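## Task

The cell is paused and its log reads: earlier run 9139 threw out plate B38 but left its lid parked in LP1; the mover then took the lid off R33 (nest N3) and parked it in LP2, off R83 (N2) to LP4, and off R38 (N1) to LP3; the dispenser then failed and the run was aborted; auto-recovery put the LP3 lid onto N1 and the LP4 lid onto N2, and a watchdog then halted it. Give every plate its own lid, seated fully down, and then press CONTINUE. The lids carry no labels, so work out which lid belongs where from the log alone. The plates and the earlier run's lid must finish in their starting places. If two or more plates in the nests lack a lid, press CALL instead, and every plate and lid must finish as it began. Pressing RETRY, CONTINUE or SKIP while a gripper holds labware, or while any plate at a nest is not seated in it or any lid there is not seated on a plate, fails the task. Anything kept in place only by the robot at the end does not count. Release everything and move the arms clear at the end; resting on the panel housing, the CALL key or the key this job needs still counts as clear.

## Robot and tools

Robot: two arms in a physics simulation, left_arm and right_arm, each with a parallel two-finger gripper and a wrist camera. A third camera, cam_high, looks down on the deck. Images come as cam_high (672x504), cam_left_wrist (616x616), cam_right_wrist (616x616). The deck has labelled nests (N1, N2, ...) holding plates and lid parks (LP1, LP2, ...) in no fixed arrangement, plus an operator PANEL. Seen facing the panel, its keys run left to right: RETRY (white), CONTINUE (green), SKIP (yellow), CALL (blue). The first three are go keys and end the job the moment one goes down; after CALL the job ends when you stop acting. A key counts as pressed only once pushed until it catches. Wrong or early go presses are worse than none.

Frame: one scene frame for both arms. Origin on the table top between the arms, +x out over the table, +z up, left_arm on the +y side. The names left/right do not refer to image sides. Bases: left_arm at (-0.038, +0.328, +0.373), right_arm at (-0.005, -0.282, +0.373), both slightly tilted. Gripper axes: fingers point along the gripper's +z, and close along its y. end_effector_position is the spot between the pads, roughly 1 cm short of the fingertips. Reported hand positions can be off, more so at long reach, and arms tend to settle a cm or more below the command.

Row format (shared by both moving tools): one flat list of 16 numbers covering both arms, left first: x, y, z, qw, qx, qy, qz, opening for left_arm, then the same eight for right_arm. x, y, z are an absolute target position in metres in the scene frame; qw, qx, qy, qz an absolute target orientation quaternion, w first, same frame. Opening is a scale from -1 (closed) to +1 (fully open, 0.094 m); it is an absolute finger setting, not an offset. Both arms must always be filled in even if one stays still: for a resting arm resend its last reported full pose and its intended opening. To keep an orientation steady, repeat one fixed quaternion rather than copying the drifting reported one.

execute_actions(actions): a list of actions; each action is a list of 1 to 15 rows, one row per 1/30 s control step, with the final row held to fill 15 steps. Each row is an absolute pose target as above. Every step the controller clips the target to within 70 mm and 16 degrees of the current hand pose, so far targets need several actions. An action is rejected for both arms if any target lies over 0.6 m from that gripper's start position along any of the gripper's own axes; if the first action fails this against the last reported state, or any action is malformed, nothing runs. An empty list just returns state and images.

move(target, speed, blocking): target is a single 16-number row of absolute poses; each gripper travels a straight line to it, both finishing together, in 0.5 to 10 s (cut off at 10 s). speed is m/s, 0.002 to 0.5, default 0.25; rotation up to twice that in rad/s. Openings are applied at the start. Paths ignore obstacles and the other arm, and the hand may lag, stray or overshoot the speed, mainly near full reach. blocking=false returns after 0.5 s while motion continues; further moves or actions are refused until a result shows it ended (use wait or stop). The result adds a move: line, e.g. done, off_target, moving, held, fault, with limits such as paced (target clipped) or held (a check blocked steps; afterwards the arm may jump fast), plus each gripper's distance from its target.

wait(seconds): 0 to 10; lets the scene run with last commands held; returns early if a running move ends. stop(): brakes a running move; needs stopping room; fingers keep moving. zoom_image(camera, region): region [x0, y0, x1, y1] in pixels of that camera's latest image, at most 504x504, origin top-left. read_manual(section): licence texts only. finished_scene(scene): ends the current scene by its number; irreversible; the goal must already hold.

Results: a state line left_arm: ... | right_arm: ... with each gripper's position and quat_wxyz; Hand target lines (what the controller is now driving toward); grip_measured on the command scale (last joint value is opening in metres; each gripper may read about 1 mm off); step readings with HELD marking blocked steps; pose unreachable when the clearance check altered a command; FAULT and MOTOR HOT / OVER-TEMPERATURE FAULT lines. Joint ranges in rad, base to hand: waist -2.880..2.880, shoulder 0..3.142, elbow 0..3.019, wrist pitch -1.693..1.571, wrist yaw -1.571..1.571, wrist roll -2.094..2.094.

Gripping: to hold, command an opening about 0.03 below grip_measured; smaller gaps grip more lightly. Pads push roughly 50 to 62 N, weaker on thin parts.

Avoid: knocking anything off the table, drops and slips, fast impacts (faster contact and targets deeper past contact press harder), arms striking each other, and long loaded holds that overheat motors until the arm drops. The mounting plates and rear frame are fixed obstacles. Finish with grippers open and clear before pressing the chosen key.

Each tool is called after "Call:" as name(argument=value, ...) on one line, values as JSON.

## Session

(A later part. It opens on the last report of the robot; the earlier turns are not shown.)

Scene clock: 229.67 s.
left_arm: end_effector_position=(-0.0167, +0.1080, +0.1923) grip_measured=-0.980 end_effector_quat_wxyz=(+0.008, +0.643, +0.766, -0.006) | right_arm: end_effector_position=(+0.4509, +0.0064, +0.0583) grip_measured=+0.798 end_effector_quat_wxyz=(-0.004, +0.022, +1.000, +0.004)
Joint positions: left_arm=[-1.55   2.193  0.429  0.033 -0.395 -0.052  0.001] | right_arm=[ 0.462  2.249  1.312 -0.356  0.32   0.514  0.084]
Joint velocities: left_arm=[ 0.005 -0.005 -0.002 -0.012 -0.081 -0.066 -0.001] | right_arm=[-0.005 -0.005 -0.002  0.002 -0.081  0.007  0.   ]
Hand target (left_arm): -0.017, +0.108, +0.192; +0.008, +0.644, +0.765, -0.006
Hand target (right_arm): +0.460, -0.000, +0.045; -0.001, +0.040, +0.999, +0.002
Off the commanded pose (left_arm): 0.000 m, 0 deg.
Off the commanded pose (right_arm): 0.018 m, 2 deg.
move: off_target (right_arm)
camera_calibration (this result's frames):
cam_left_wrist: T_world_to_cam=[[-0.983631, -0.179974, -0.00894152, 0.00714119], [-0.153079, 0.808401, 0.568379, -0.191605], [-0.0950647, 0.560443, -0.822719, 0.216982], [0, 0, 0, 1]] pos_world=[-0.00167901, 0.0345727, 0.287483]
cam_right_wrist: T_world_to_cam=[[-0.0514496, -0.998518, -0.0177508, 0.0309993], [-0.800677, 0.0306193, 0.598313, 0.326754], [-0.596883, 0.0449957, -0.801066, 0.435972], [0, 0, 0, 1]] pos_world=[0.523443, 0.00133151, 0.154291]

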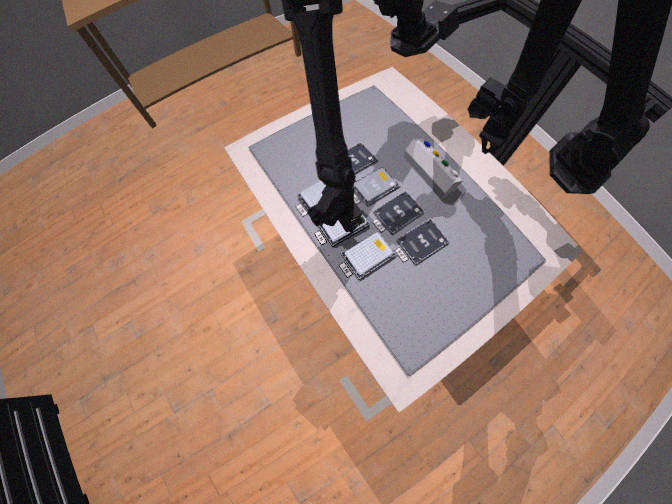

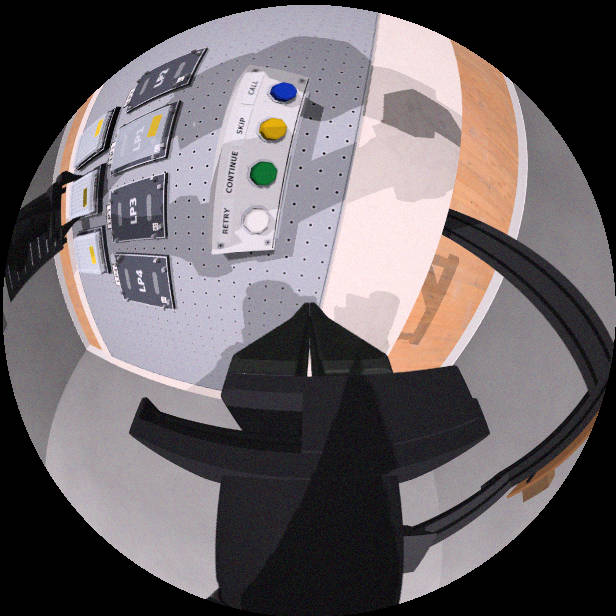

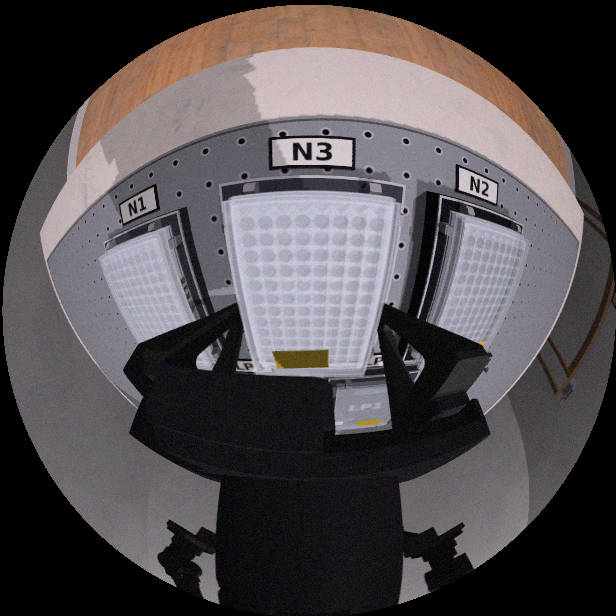

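Call:
move(target=[-0.0167,0.108,0.1923,0.008,0.644,0.765,-0.006,-1, 0.4603,-0.0005,0.040,0.001,0.040,1,-0.003,0.765], speed=0.02)

Call:
zoom_image(camera="cam_right_wrist", region=[210, 170, 410, 380])

Scene clock: 237.13 s.
left_arm: end_effector_position=(-0.0167, +0.1080, +0.1923) grip_measured=-0.980 end_effector_quat_wxyz=(+0.008, +0.643, +0.766, -0.006) | right_arm: end_effector_position=(+0.4507, +0.0058, +0.0564) grip_measured=+0.798 end_effector_quat_wxyz=(-0.003, +0.022, +1.000, +0.001)
Joint positions: left_arm=[-1.55   2.193  0.429  0.033 -0.395 -0.052  0.001] | right_arm=[ 0.462  2.254  1.314 -0.355  0.327  0.515  0.084]
Joint velocities: left_arm=[ 0.005  0.005  0.002  0.012  0.037 -0.037 -0.001] | right_arm=[ 0.005 -0.015 -0.007 -0.007  0.037 -0.037 -0.   ]
Hand target (left_arm): -0.017, +0.108, +0.192; +0.008, +0.644, +0.765, -0.006
Hand target (right_arm): +0.460, -0.001, +0.041; +0.001, +0.040, +0.999, -0.003
Off the commanded pose (left_arm): 0.000 m, 0 deg.
Off the commanded pose (right_arm): 0.020 m, 2 deg.
move: off_target (right_arm)
camera_calibration (this result's frames):
cam_left_wrist: T_world_to_cam=[[-0.983631, -0.179974, -0.00894152, 0.00714119], [-0.153079, 0.808401, 0.568379, -0.191605], [-0.0950647, 0.560443, -0.822719, 0.216982], [0, 0, 0, 1]] pos_world=[-0.00167901, 0.0345727, 0.287483]
cam_right_wrist: T_world_to_cam=[[-0.0512832, -0.998623, -0.0110803, 0.0298742], [-0.801774, 0.0345543, 0.596627, 0.328411], [-0.595423, 0.0394809, -0.802442, 0.433842], [0, 0, 0, 1]] pos_world=[0.523163, 0.00135662, 0.152525]

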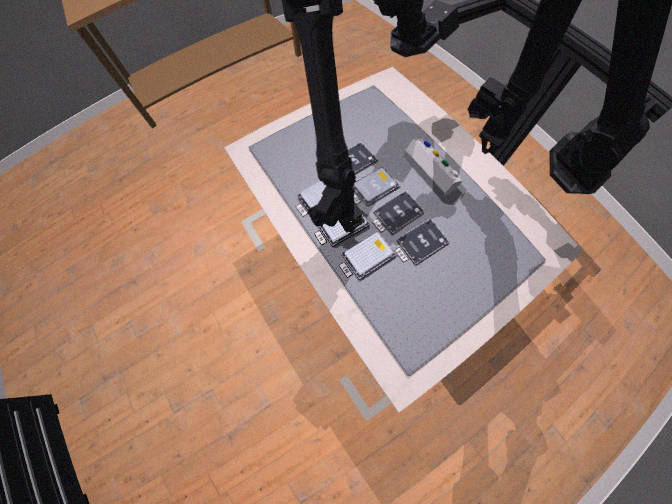

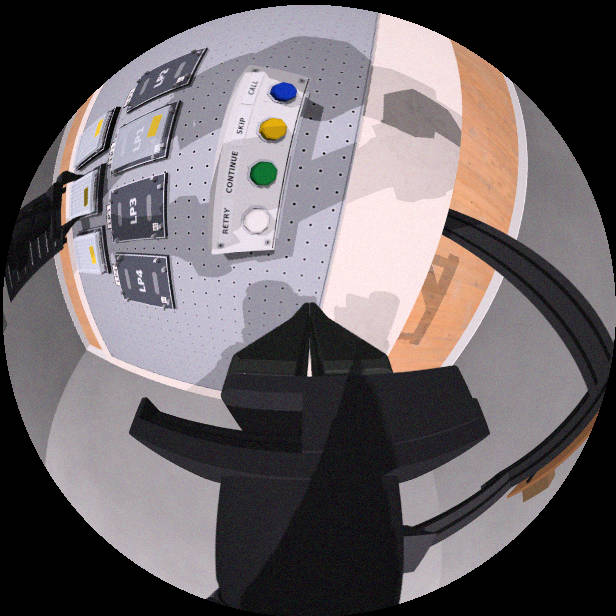

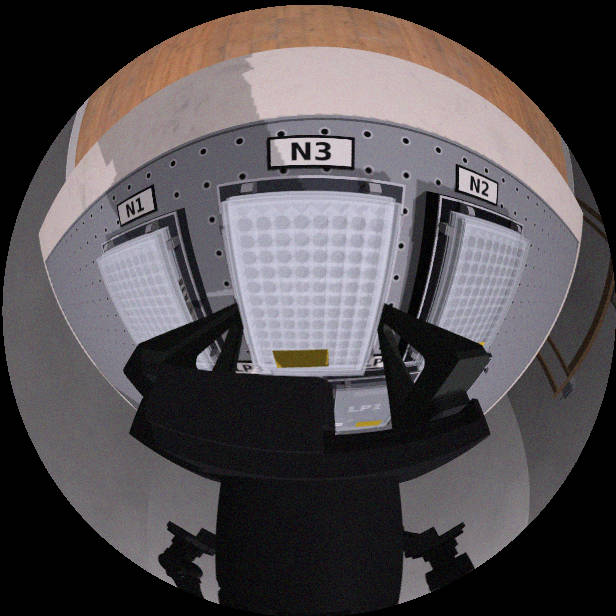

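Region (210, 170, 410, 380) of cam_right_wrist's 616x616 image, scaled by 2.400, with more detail than that image has; it fills the left 480 columns of this view, and the rest is white.

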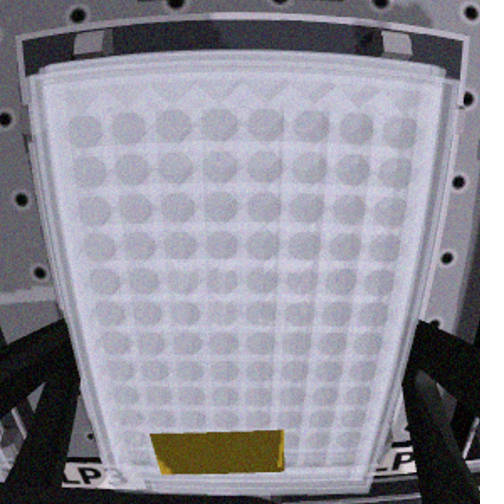

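Call:
move(target=[-0.0167,0.108,0.1923,0.008,0.644,0.765,-0.006,-1, 0.4608,0.0002,0.0355,0.002,0.040,1,-0.005,0.765], speed=0.02)

Call:
zoom_image(camera="cam_right_wrist", region=[210, 170, 410, 380])

Scene clock: 242.97 s.
left_arm: end_effector_position=(-0.0167, +0.1080, +0.1923) grip_measured=-0.980 end_effector_quat_wxyz=(+0.008, +0.643, +0.766, -0.006) | right_arm: end_effector_position=(+0.4509, +0.0057, +0.0561) grip_measured=+0.798 end_effector_quat_wxyz=(-0.003, +0.022, +1.000, +0.000)
Joint positions: left_arm=[-1.55   2.193  0.429  0.033 -0.395 -0.052  0.001] | right_arm=[ 0.462  2.255  1.315 -0.355  0.329  0.515  0.084]
Joint velocities: left_arm=[-0.005 -0.015  0.012 -0.007 -0.037  0.007 -0.   ] | right_arm=[ 0.005 -0.005  0.007  0.007 -0.037 -0.022  0.001]
Hand target (left_arm): -0.017, +0.108, +0.192; +0.008, +0.644, +0.765, -0.006
Hand target (right_arm): +0.460, -0.000, +0.037; +0.002, +0.040, +0.999, -0.005
Off the commanded pose (left_arm): 0.000 m, 0 deg.
Off the commanded pose (right_arm): 0.023 m, 2 deg.
move: off_target (right_arm)
camera_calibration (this result's frames):
cam_left_wrist: T_world_to_cam=[[-0.983631, -0.179974, -0.00894152, 0.00714119], [-0.153079, 0.808401, 0.568379, -0.191605], [-0.0950647, 0.560443, -0.822719, 0.216982], [0, 0, 0, 1]] pos_world=[-0.00167901, 0.0345727, 0.287483]
cam_right_wrist: T_world_to_cam=[[-0.0512693, -0.998637, -0.00975832, 0.0296999], [-0.802188, 0.0353596, 0.596024, 0.328933], [-0.594867, 0.0383857, -0.802907, 0.433536], [0, 0, 0, 1]] pos_world=[0.523285, 0.00138692, 0.152327]

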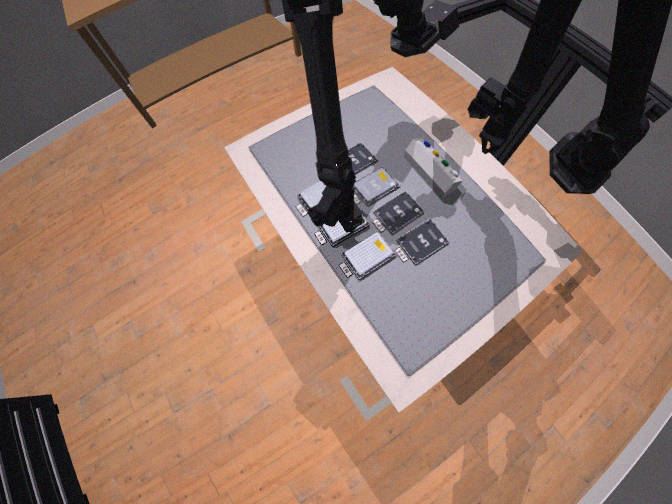

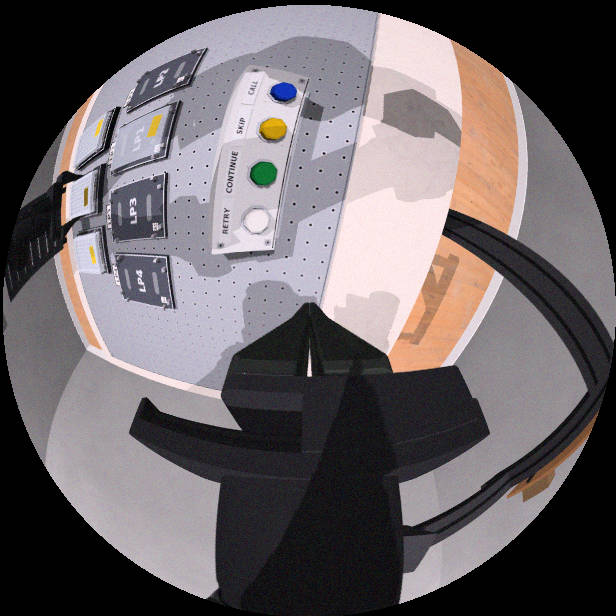

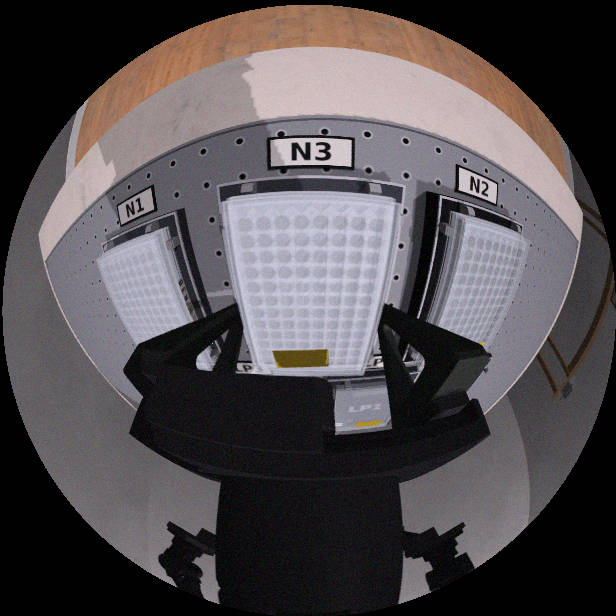

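Region (210, 170, 410, 380) of cam_right_wrist's 616x616 image, scaled by 2.400, with more detail than that image has; it fills the left 480 columns of this view, and the rest is white.

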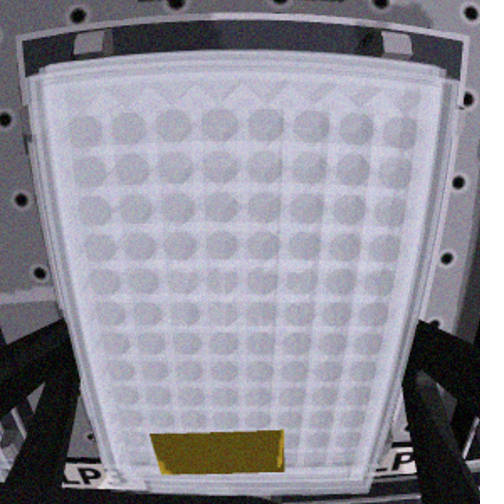

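Call:
execute_actions(actions=[[[-0.0167,0.108,0.1923,0.008,0.644,0.765,-0.006,-1, 0.458,0.002,0.044,0.001,0.035,1,-0.003,0.80],[-0.0167,0.108,0.1923,0.008,0.644,0.765,-0.006,-1, 0.456,0.004,0.048,0.0,0.030,1,-0.002,0.84],[-0.0167,0.108,0.1923,0.008,0.644,0.765,-0.006,-1, 0.454,0.005,0.052,0,0.025,1,0,0.88],[-0.0167,0.108,0.1923,0.008,0.644,0.765,-0.006,-1, 0.452,0.006,0.055,0,0.022,1,0,0.92],[-0.0167,0.108,0.1923,0.008,0.644,0.765,-0.006,-1, 0.451,0.006,0.056,0,0.022,1,0,0.96],[-0.0167,0.108,0.1923,0.008,0.644,0.765,-0.006,-1, 0.451,0.006,0.056,0,0.022,1,0,1]]])

Call:
move(target=[0.005,0.035,0.15,0.16,0.626,0.751,0.133,-1, 0.447,0.010,0.095,0,0.022,1,0,1], speed=0.1)

Scene clock: 256.27 s.
left_arm: end_effector_position=(-0.0167, +0.1080, +0.1923) grip_measured=-0.980 end_effector_quat_wxyz=(+0.008, +0.643, +0.766, -0.006) | right_arm: end_effector_position=(+0.4509, +0.0057, +0.0561) grip_measured=+1.000 end_effector_quat_wxyz=(-0.003, +0.022, +1.000, +0.000)
Joint positions: left_arm=[-1.55   2.193  0.429  0.033 -0.395 -0.052  0.001] | right_arm=[ 0.462  2.255  1.315 -0.355  0.329  0.515  0.094]
Joint velocities: left_arm=[-0.015 -0.015 -0.007  0.002  0.081  0.037 -0.001] | right_arm=[ 0.005 -0.005  0.007  0.012  0.007  0.037  0.   ]
Hand target (left_arm): -0.017, +0.108, +0.192; +0.008, +0.644, +0.765, -0.006
Hand target (right_arm): +0.451, +0.006, +0.056; -0.000, +0.022, +1.000, +0.000
Off the commanded pose (left_arm): 0.000 m, 0 deg.
Off the commanded pose (right_arm): 0.000 m, 0 deg.
Step readings (end_effector_position):
0: left_arm (-0.0167, +0.1080, +0.1923) | right_arm (+0.4509, +0.0057, +0.0561)
1: left_arm (-0.0167, +0.1080, +0.1923) | right_arm (+0.4509, +0.0057, +0.0561)
2: left_arm (-0.0167, +0.1080, +0.1923) | right_arm (+0.4509, +0.0057, +0.0561)
4: left_arm (-0.0167, +0.1080, +0.1923) | right_arm (+0.4509, +0.0057, +0.0561)
8: left_arm (-0.0167, +0.1080, +0.1923) | right_arm (+0.4509, +0.0057, +0.0561)
15: end_effector_position above
camera_calibration (this result's frames):
cam_left_wrist: T_world_to_cam=[[-0.983631, -0.179974, -0.00894152, 0.00714119], [-0.153079, 0.808401, 0.568379, -0.191605], [-0.0950647, 0.560443, -0.822719, 0.216982], [0, 0, 0, 1]] pos_world=[-0.00167901, 0.0345727, 0.287483]
cam_right_wrist: T_world_to_cam=[[-0.0512693, -0.998637, -0.00975832, 0.0296999], [-0.802188, 0.0353596, 0.596024, 0.328933], [-0.594867, 0.0383857, -0.802907, 0.433536], [0, 0, 0, 1]] pos_world=[0.523285, 0.00138692, 0.152327]

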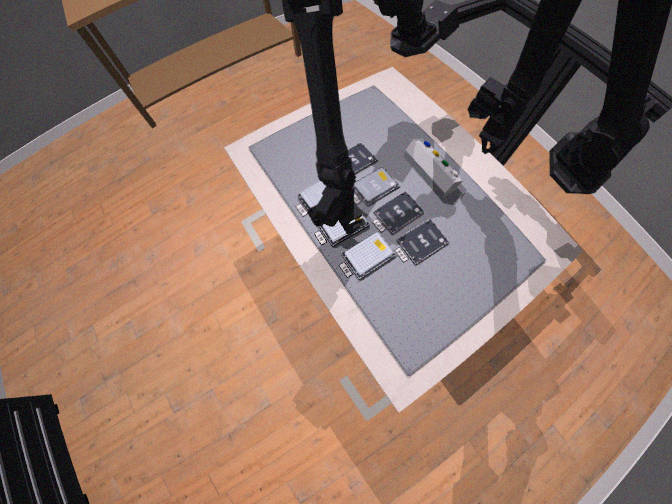

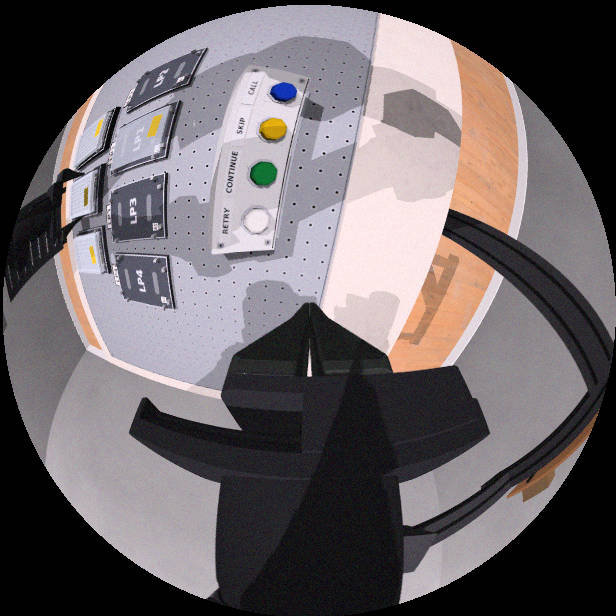

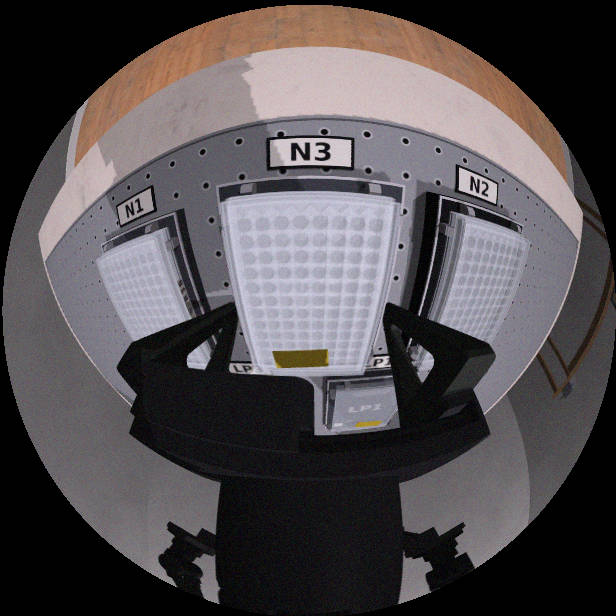

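Scene clock: 258.63 s.
left_arm: end_effector_position=(+0.0090, +0.0321, +0.1540) grip_measured=-0.980 end_effector_quat_wxyz=(+0.164, +0.623, +0.755, +0.124) | right_arm: end_effector_position=(+0.4525, +0.0018, +0.0861) grip_measured=+1.000 end_effector_quat_wxyz=(+0.000, +0.027, +1.000, -0.001)
Joint positions: left_arm=[-1.649  2.453  0.692  0.    -0.787 -0.164  0.001] | right_arm=[ 0.474  2.182  1.274 -0.386  0.336  0.535  0.094]
Joint velocities: left_arm=[-0.005 -0.024  0.002  0.022 -0.007 -0.081  0.001] | right_arm=[ 0.005 -0.015  0.002 -0.002  0.051 -0.022  0.   ]
Hand target (left_arm): +0.005, +0.035, +0.151; +0.163, +0.626, +0.751, +0.130
Hand target (right_arm): +0.447, +0.010, +0.095; +0.000, +0.022, +1.000, +0.000
Off the commanded pose (left_arm): 0.006 m, 1 deg.
Off the commanded pose (right_arm): 0.013 m, 1 deg.
move: off_target (right_arm)
camera_calibration (this result's frames):
cam_left_wrist: T_world_to_cam=[[-0.895121, -0.199374, -0.398759, 0.0783568], [-0.381777, 0.80469, 0.454666, -0.0848923], [0.230228, 0.559218, -0.796411, 0.223531], [0, 0, 0, 1]] pos_world=[-0.0137342, -0.0410681, 0.247865]
cam_right_wrist: T_world_to_cam=[[-0.0612886, -0.998084, -0.0085265, 0.0306764], [-0.805221, 0.0443941, 0.591311, 0.314216], [-0.589799, 0.0431064, -0.806398, 0.456658], [0, 0, 0, 1]] pos_world=[0.52423, -0.00301657, 0.182711]

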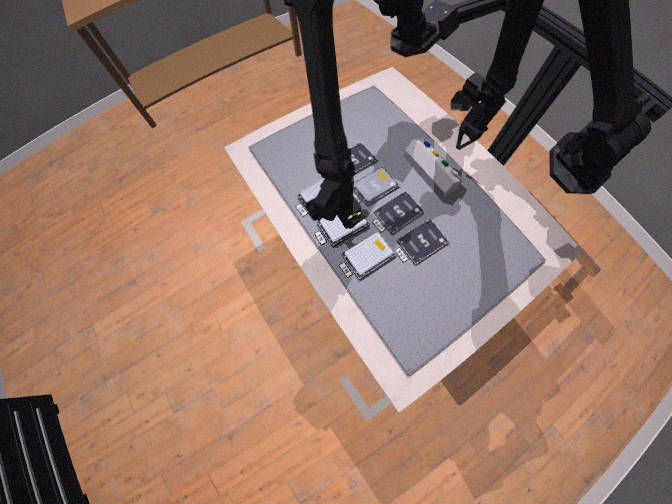

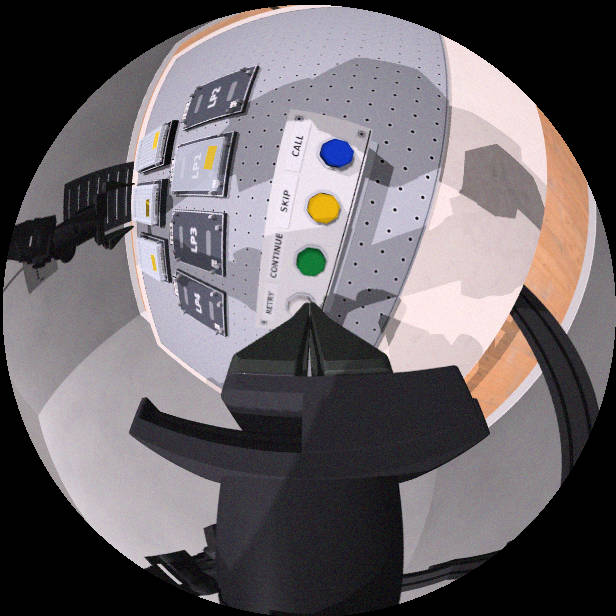

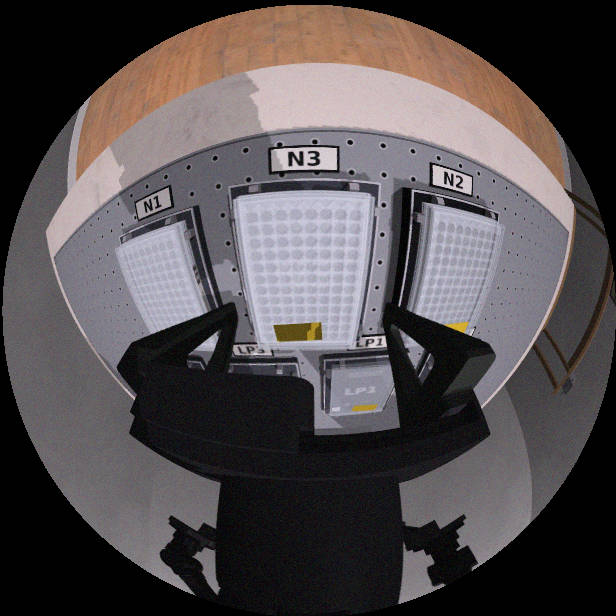

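Call:
move(target=[0.009,0.0321,0.154,0.164,0.623,0.755,0.124,-1, 0.42,-0.25,0.095,0,0.707,0.707,0,1], speed=0.4)

Call:
zoom_image(camera="cam_high", region=[290, 160, 410, 285])

Scene clock: 267.03 s.
left_arm: end_effector_position=(+0.0090, +0.0322, +0.1540) grip_measured=-0.980 end_effector_quat_wxyz=(+0.164, +0.623, +0.755, +0.124) | right_arm: end_effector_position=(+0.4178, -0.2457, +0.0906) grip_measured=+1.000 end_effector_quat_wxyz=(-0.005, +0.697, +0.717, -0.009)
Joint positions: left_arm=[-1.649  2.453  0.692 -0.    -0.787 -0.166  0.001] | right_arm=[ 0.022  1.938  0.889 -0.15   0.188  1.588  0.094]
Joint velocities: left_arm=[ 0.005 -0.005  0.027 -0.002  0.007 -0.037 -0.001] | right_arm=[-0.005 -0.005 -0.017 -0.007 -0.066 -0.037  0.   ]
Hand target (left_arm): +0.009, +0.032, +0.154; +0.164, +0.623, +0.755, +0.124
Hand target (right_arm): +0.421, -0.250, +0.094; -0.000, +0.707, +0.707, -0.004
Off the commanded pose (left_arm): 0.000 m, 0 deg.
Off the commanded pose (right_arm): 0.007 m, 2 deg.
move: done
camera_calibration (this result's frames):
cam_left_wrist: T_world_to_cam=[[-0.894881, -0.200603, -0.39868, 0.0783948], [-0.382775, 0.804326, 0.454469, -0.0849009], [0.229501, 0.559301, -0.796563, 0.223515], [0, 0, 0, 1]] pos_world=[-0.0136408, -0.0409979, 0.247883]
cam_right_wrist: T_world_to_cam=[[-0.999761, -0.0192111, 0.0104785, 0.412441], [-0.00938481, 0.80898, 0.587761, 0.150219], [-0.0197684, 0.587522, -0.808967, 0.346364], [0, 0, 0, 1]] pos_world=[0.420599, -0.317098, 0.187582]

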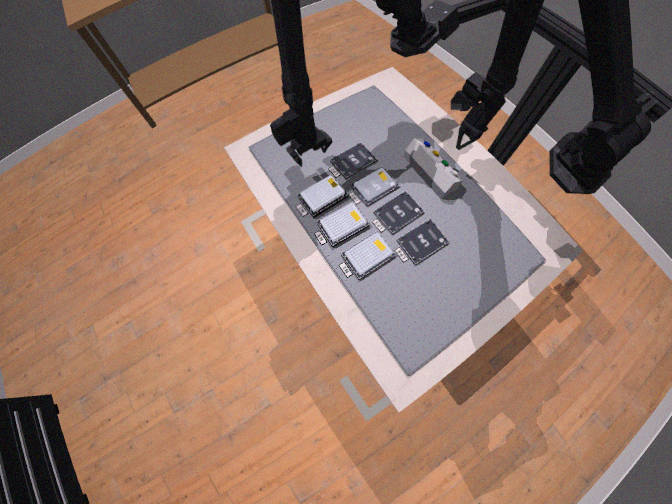

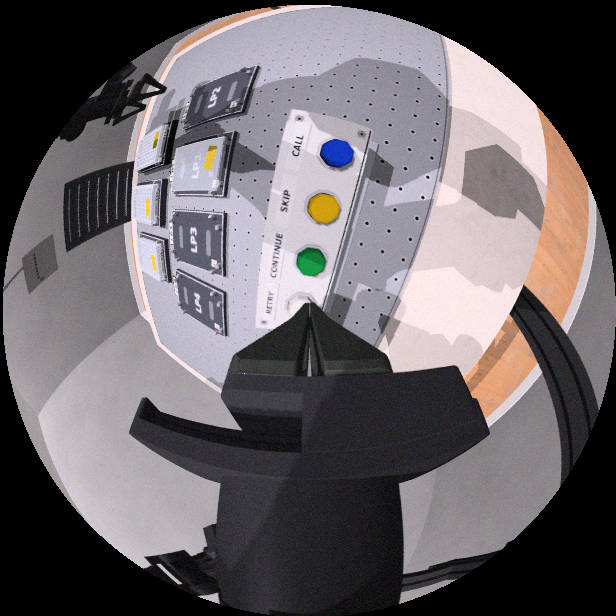

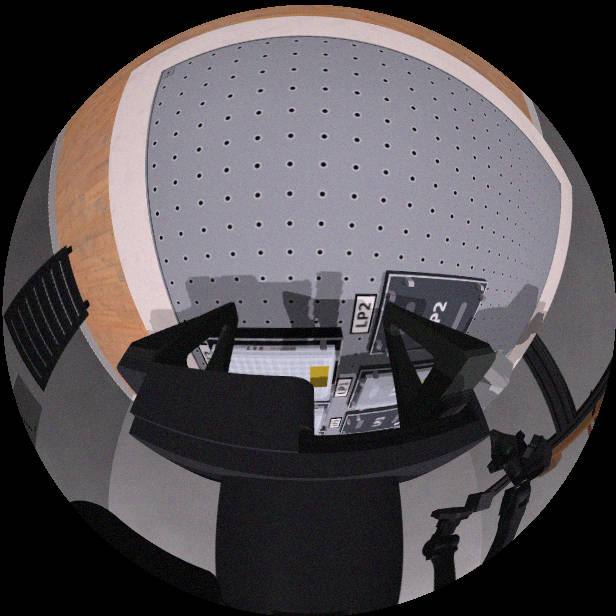

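Region (290, 160, 410, 285) of cam_high's 672x504 image, scaled by 4.032, with more detail than that image has; it fills the left 484 columns of this view, and the rest is white.

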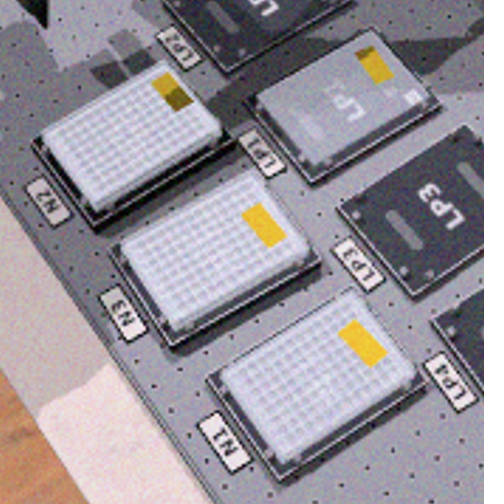

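Call:
zoom_image(camera="cam_right_wrist", region=[210, 310, 400, 440])

Call:
zoom_image(camera="cam_left_wrist", region=[110, 100, 250, 300])

Call:
zoom_image(camera="cam_high", region=[292, 168, 352, 222])

Region (210, 310, 400, 440) of cam_right_wrist's 616x616 image, scaled by 2.653, with more detail than that image has; it fills the top 345 rows of this view, and the rest is white.

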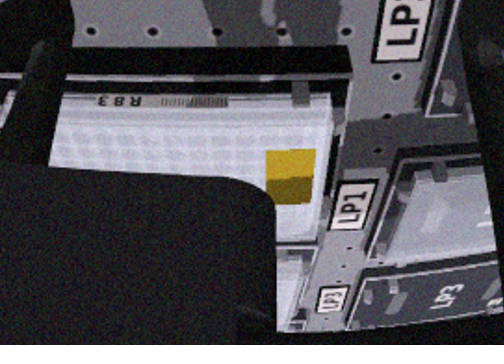

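Region (110, 100, 250, 300) of cam_left_wrist's 616x616 image, scaled by 2.520, with more detail than that image has; it fills the left 353 columns of this view, and the rest is white.

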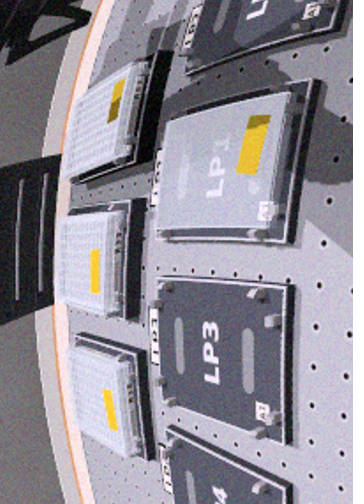

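Region (292, 168, 352, 222) of cam_high's 672x504 image, scaled by 8.400, with more detail than that image has; it fills the top 454 rows of this view, and the rest is white.

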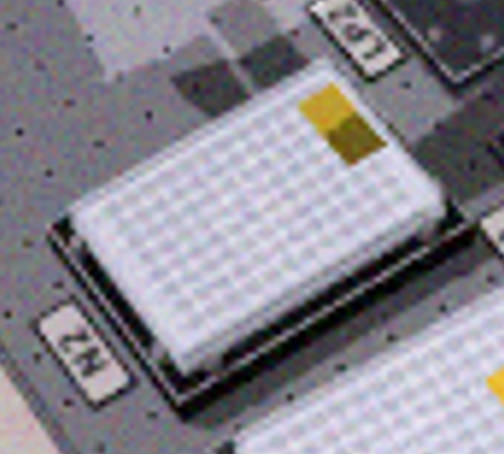

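Call:
zoom_image(camera="cam_left_wrist", region=[125, 115, 195, 235])

Call:
zoom_image(camera="cam_high", region=[312, 195, 402, 282])

Region (125, 115, 195, 235) of cam_left_wrist's 616x616 image, scaled by 4.200, with more detail than that image has; it fills the left 294 columns of this view, and the rest is white.

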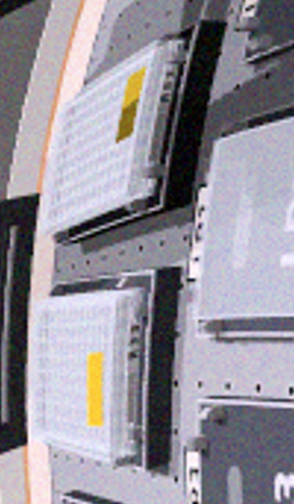

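Region (312, 195, 402, 282) of cam_high's 672x504 image, scaled by 5.600, with more detail than that image has; it fills the top 487 rows of this view, and the rest is white.

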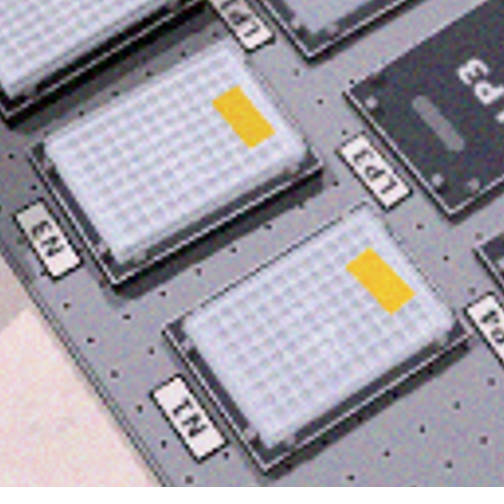

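Call:
move(target=[0.033,0.030,0.098,0.164,0.623,0.755,0.124,-1, 0.4178,-0.2457,0.0906,-0.005,0.697,0.717,-0.009,1], speed=0.12)

Scene clock: 279.57 s.
left_arm: end_effector_position=(+0.0325, +0.0312, +0.1021) grip_measured=-0.980 end_effector_quat_wxyz=(+0.161, +0.620, +0.757, +0.126) | right_arm: end_effector_position=(+0.4178, -0.2457, +0.0906) grip_measured=+1.000 end_effector_quat_wxyz=(-0.005, +0.698, +0.716, -0.009)
Joint positions: left_arm=[-1.496  2.587  0.731  0.239 -0.805  0.038  0.001] | right_arm=[ 0.022  1.938  0.889 -0.15   0.188  1.59   0.094]
Joint velocities: left_arm=[-0.005 -0.005 -0.002 -0.002 -0.037  0.022 -0.002] | right_arm=[ 0.005  0.005 -0.007 -0.012  0.022  0.037  0.   ]
Hand target (left_arm): +0.033, +0.030, +0.099; +0.163, +0.622, +0.755, +0.126
Hand target (right_arm): +0.418, -0.246, +0.091; -0.005, +0.697, +0.717, -0.009
Off the commanded pose (left_arm): 0.004 m, 1 deg.
Off the commanded pose (right_arm): 0.000 m, 0 deg.
move: done
camera_calibration (this result's frames):
cam_left_wrist: T_world_to_cam=[[-0.894096, -0.204981, -0.398215, 0.0785871], [-0.38804, 0.798514, 0.460217, -0.0517712], [0.223645, 0.566001, -0.793489, 0.176994], [0, 0, 0, 1]] pos_world=[0.0105913, -0.0427299, 0.195563]
cam_right_wrist: T_world_to_cam=[[-0.999808, -0.0165414, 0.0104648, 0.413118], [-0.00723355, 0.809034, 0.587718, 0.149338], [-0.0181881, 0.587529, -0.808998, 0.345709], [0, 0, 0, 1]] pos_world=[0.420407, -0.3171, 0.187586]

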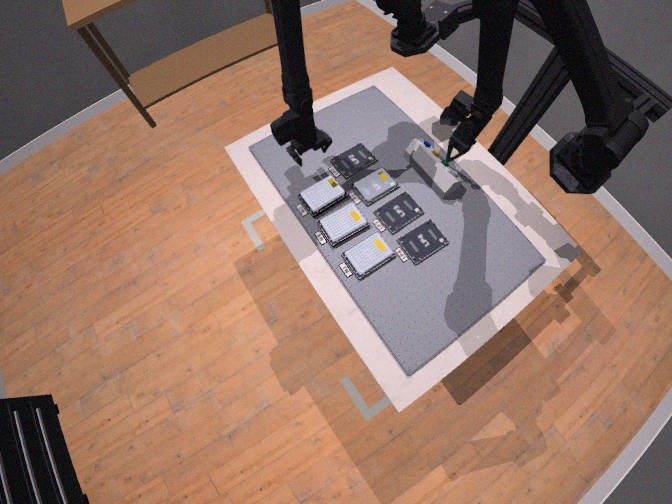

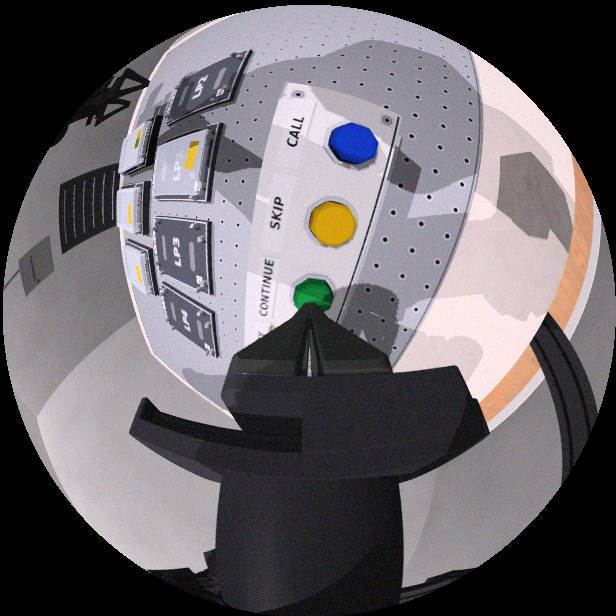

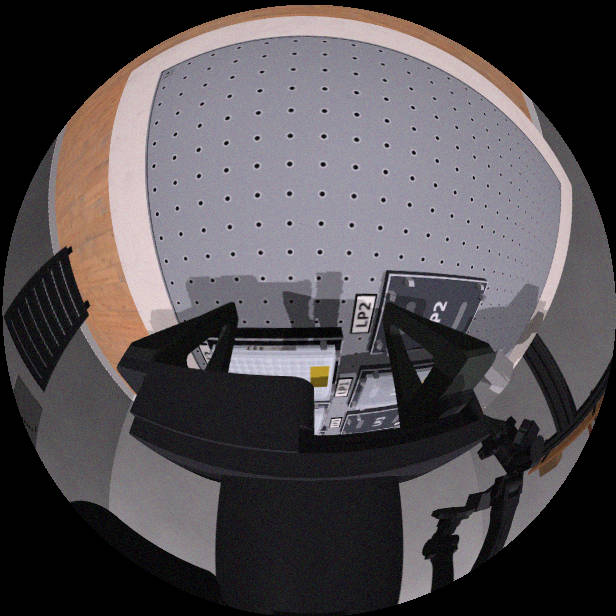

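Call:
move(target=[0.044,0.027,0.078,0.164,0.623,0.755,0.124,-1, 0.4178,-0.2457,0.0906,-0.005,0.697,0.717,-0.009,1], speed=0.04)

Scene clock: 283.30 s.
left_arm: end_effector_position=(+0.0396, +0.0250, +0.0930) grip_measured=-0.980 end_effector_quat_wxyz=(+0.168, +0.628, +0.750, +0.123) | right_arm: end_effector_position=(+0.4178, -0.2457, +0.0906) grip_measured=+1.000 end_effector_quat_wxyz=(-0.005, +0.698, +0.716, -0.009)
Joint positions: left_arm=[-1.464  2.611  0.742  0.31  -0.806  0.122  0.001] | right_arm=[ 0.022  1.938  0.889 -0.15   0.188  1.59   0.094]
Joint velocities: left_arm=[-0.005 -0.005 -0.002  0.002  0.037  0.007  0.   ] | right_arm=[-0.005 -0.005  0.002  0.017  0.037  0.022  0.   ]
move: unfinished (the scene ended)
camera_calibration (this result's frames):
cam_left_wrist: T_world_to_cam=[[-0.896177, -0.186988, -0.402372, 0.0800172], [-0.37191, 0.811131, 0.451387, -0.0400029], [0.241972, 0.554168, -0.796459, 0.171515], [0, 0, 0, 1]] pos_world=[0.0153302, -0.0476384, 0.186858]
cam_right_wrist: T_world_to_cam=[[-0.999808, -0.0165414, 0.0104648, 0.413118], [-0.00723355, 0.809034, 0.587718, 0.149338], [-0.0181881, 0.587529, -0.808998, 0.345709], [0, 0, 0, 1]] pos_world=[0.420407, -0.3171, 0.187586]
The task's run has ended: the event that ends the task has happened. This ends this scene only. If you have not yet called finished_scene for this scene, call it to go on to the next scene.

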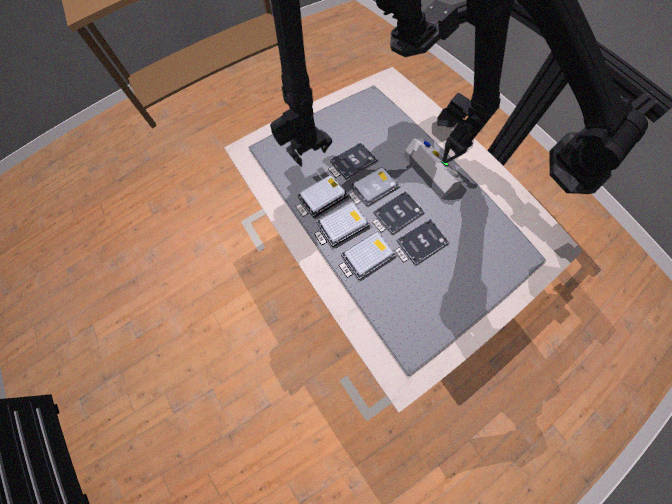

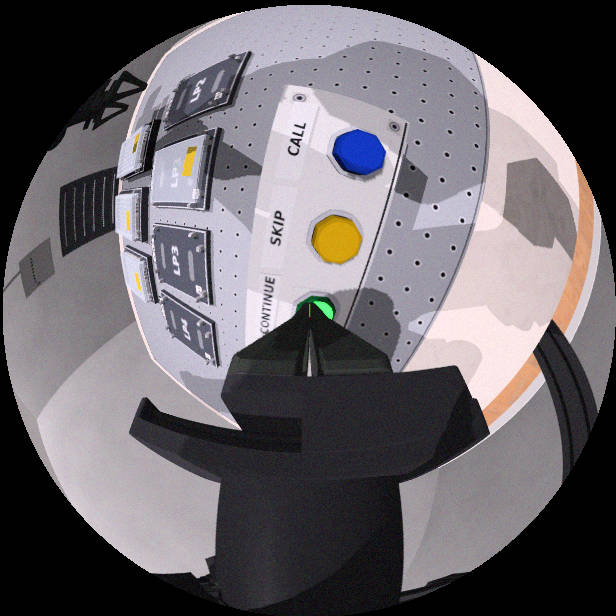

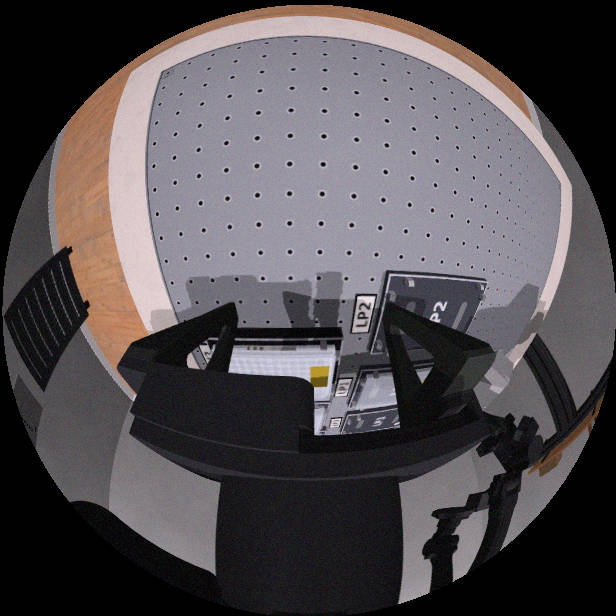

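Call:
finished_scene(scene=1)

The scene is finished: the task was done.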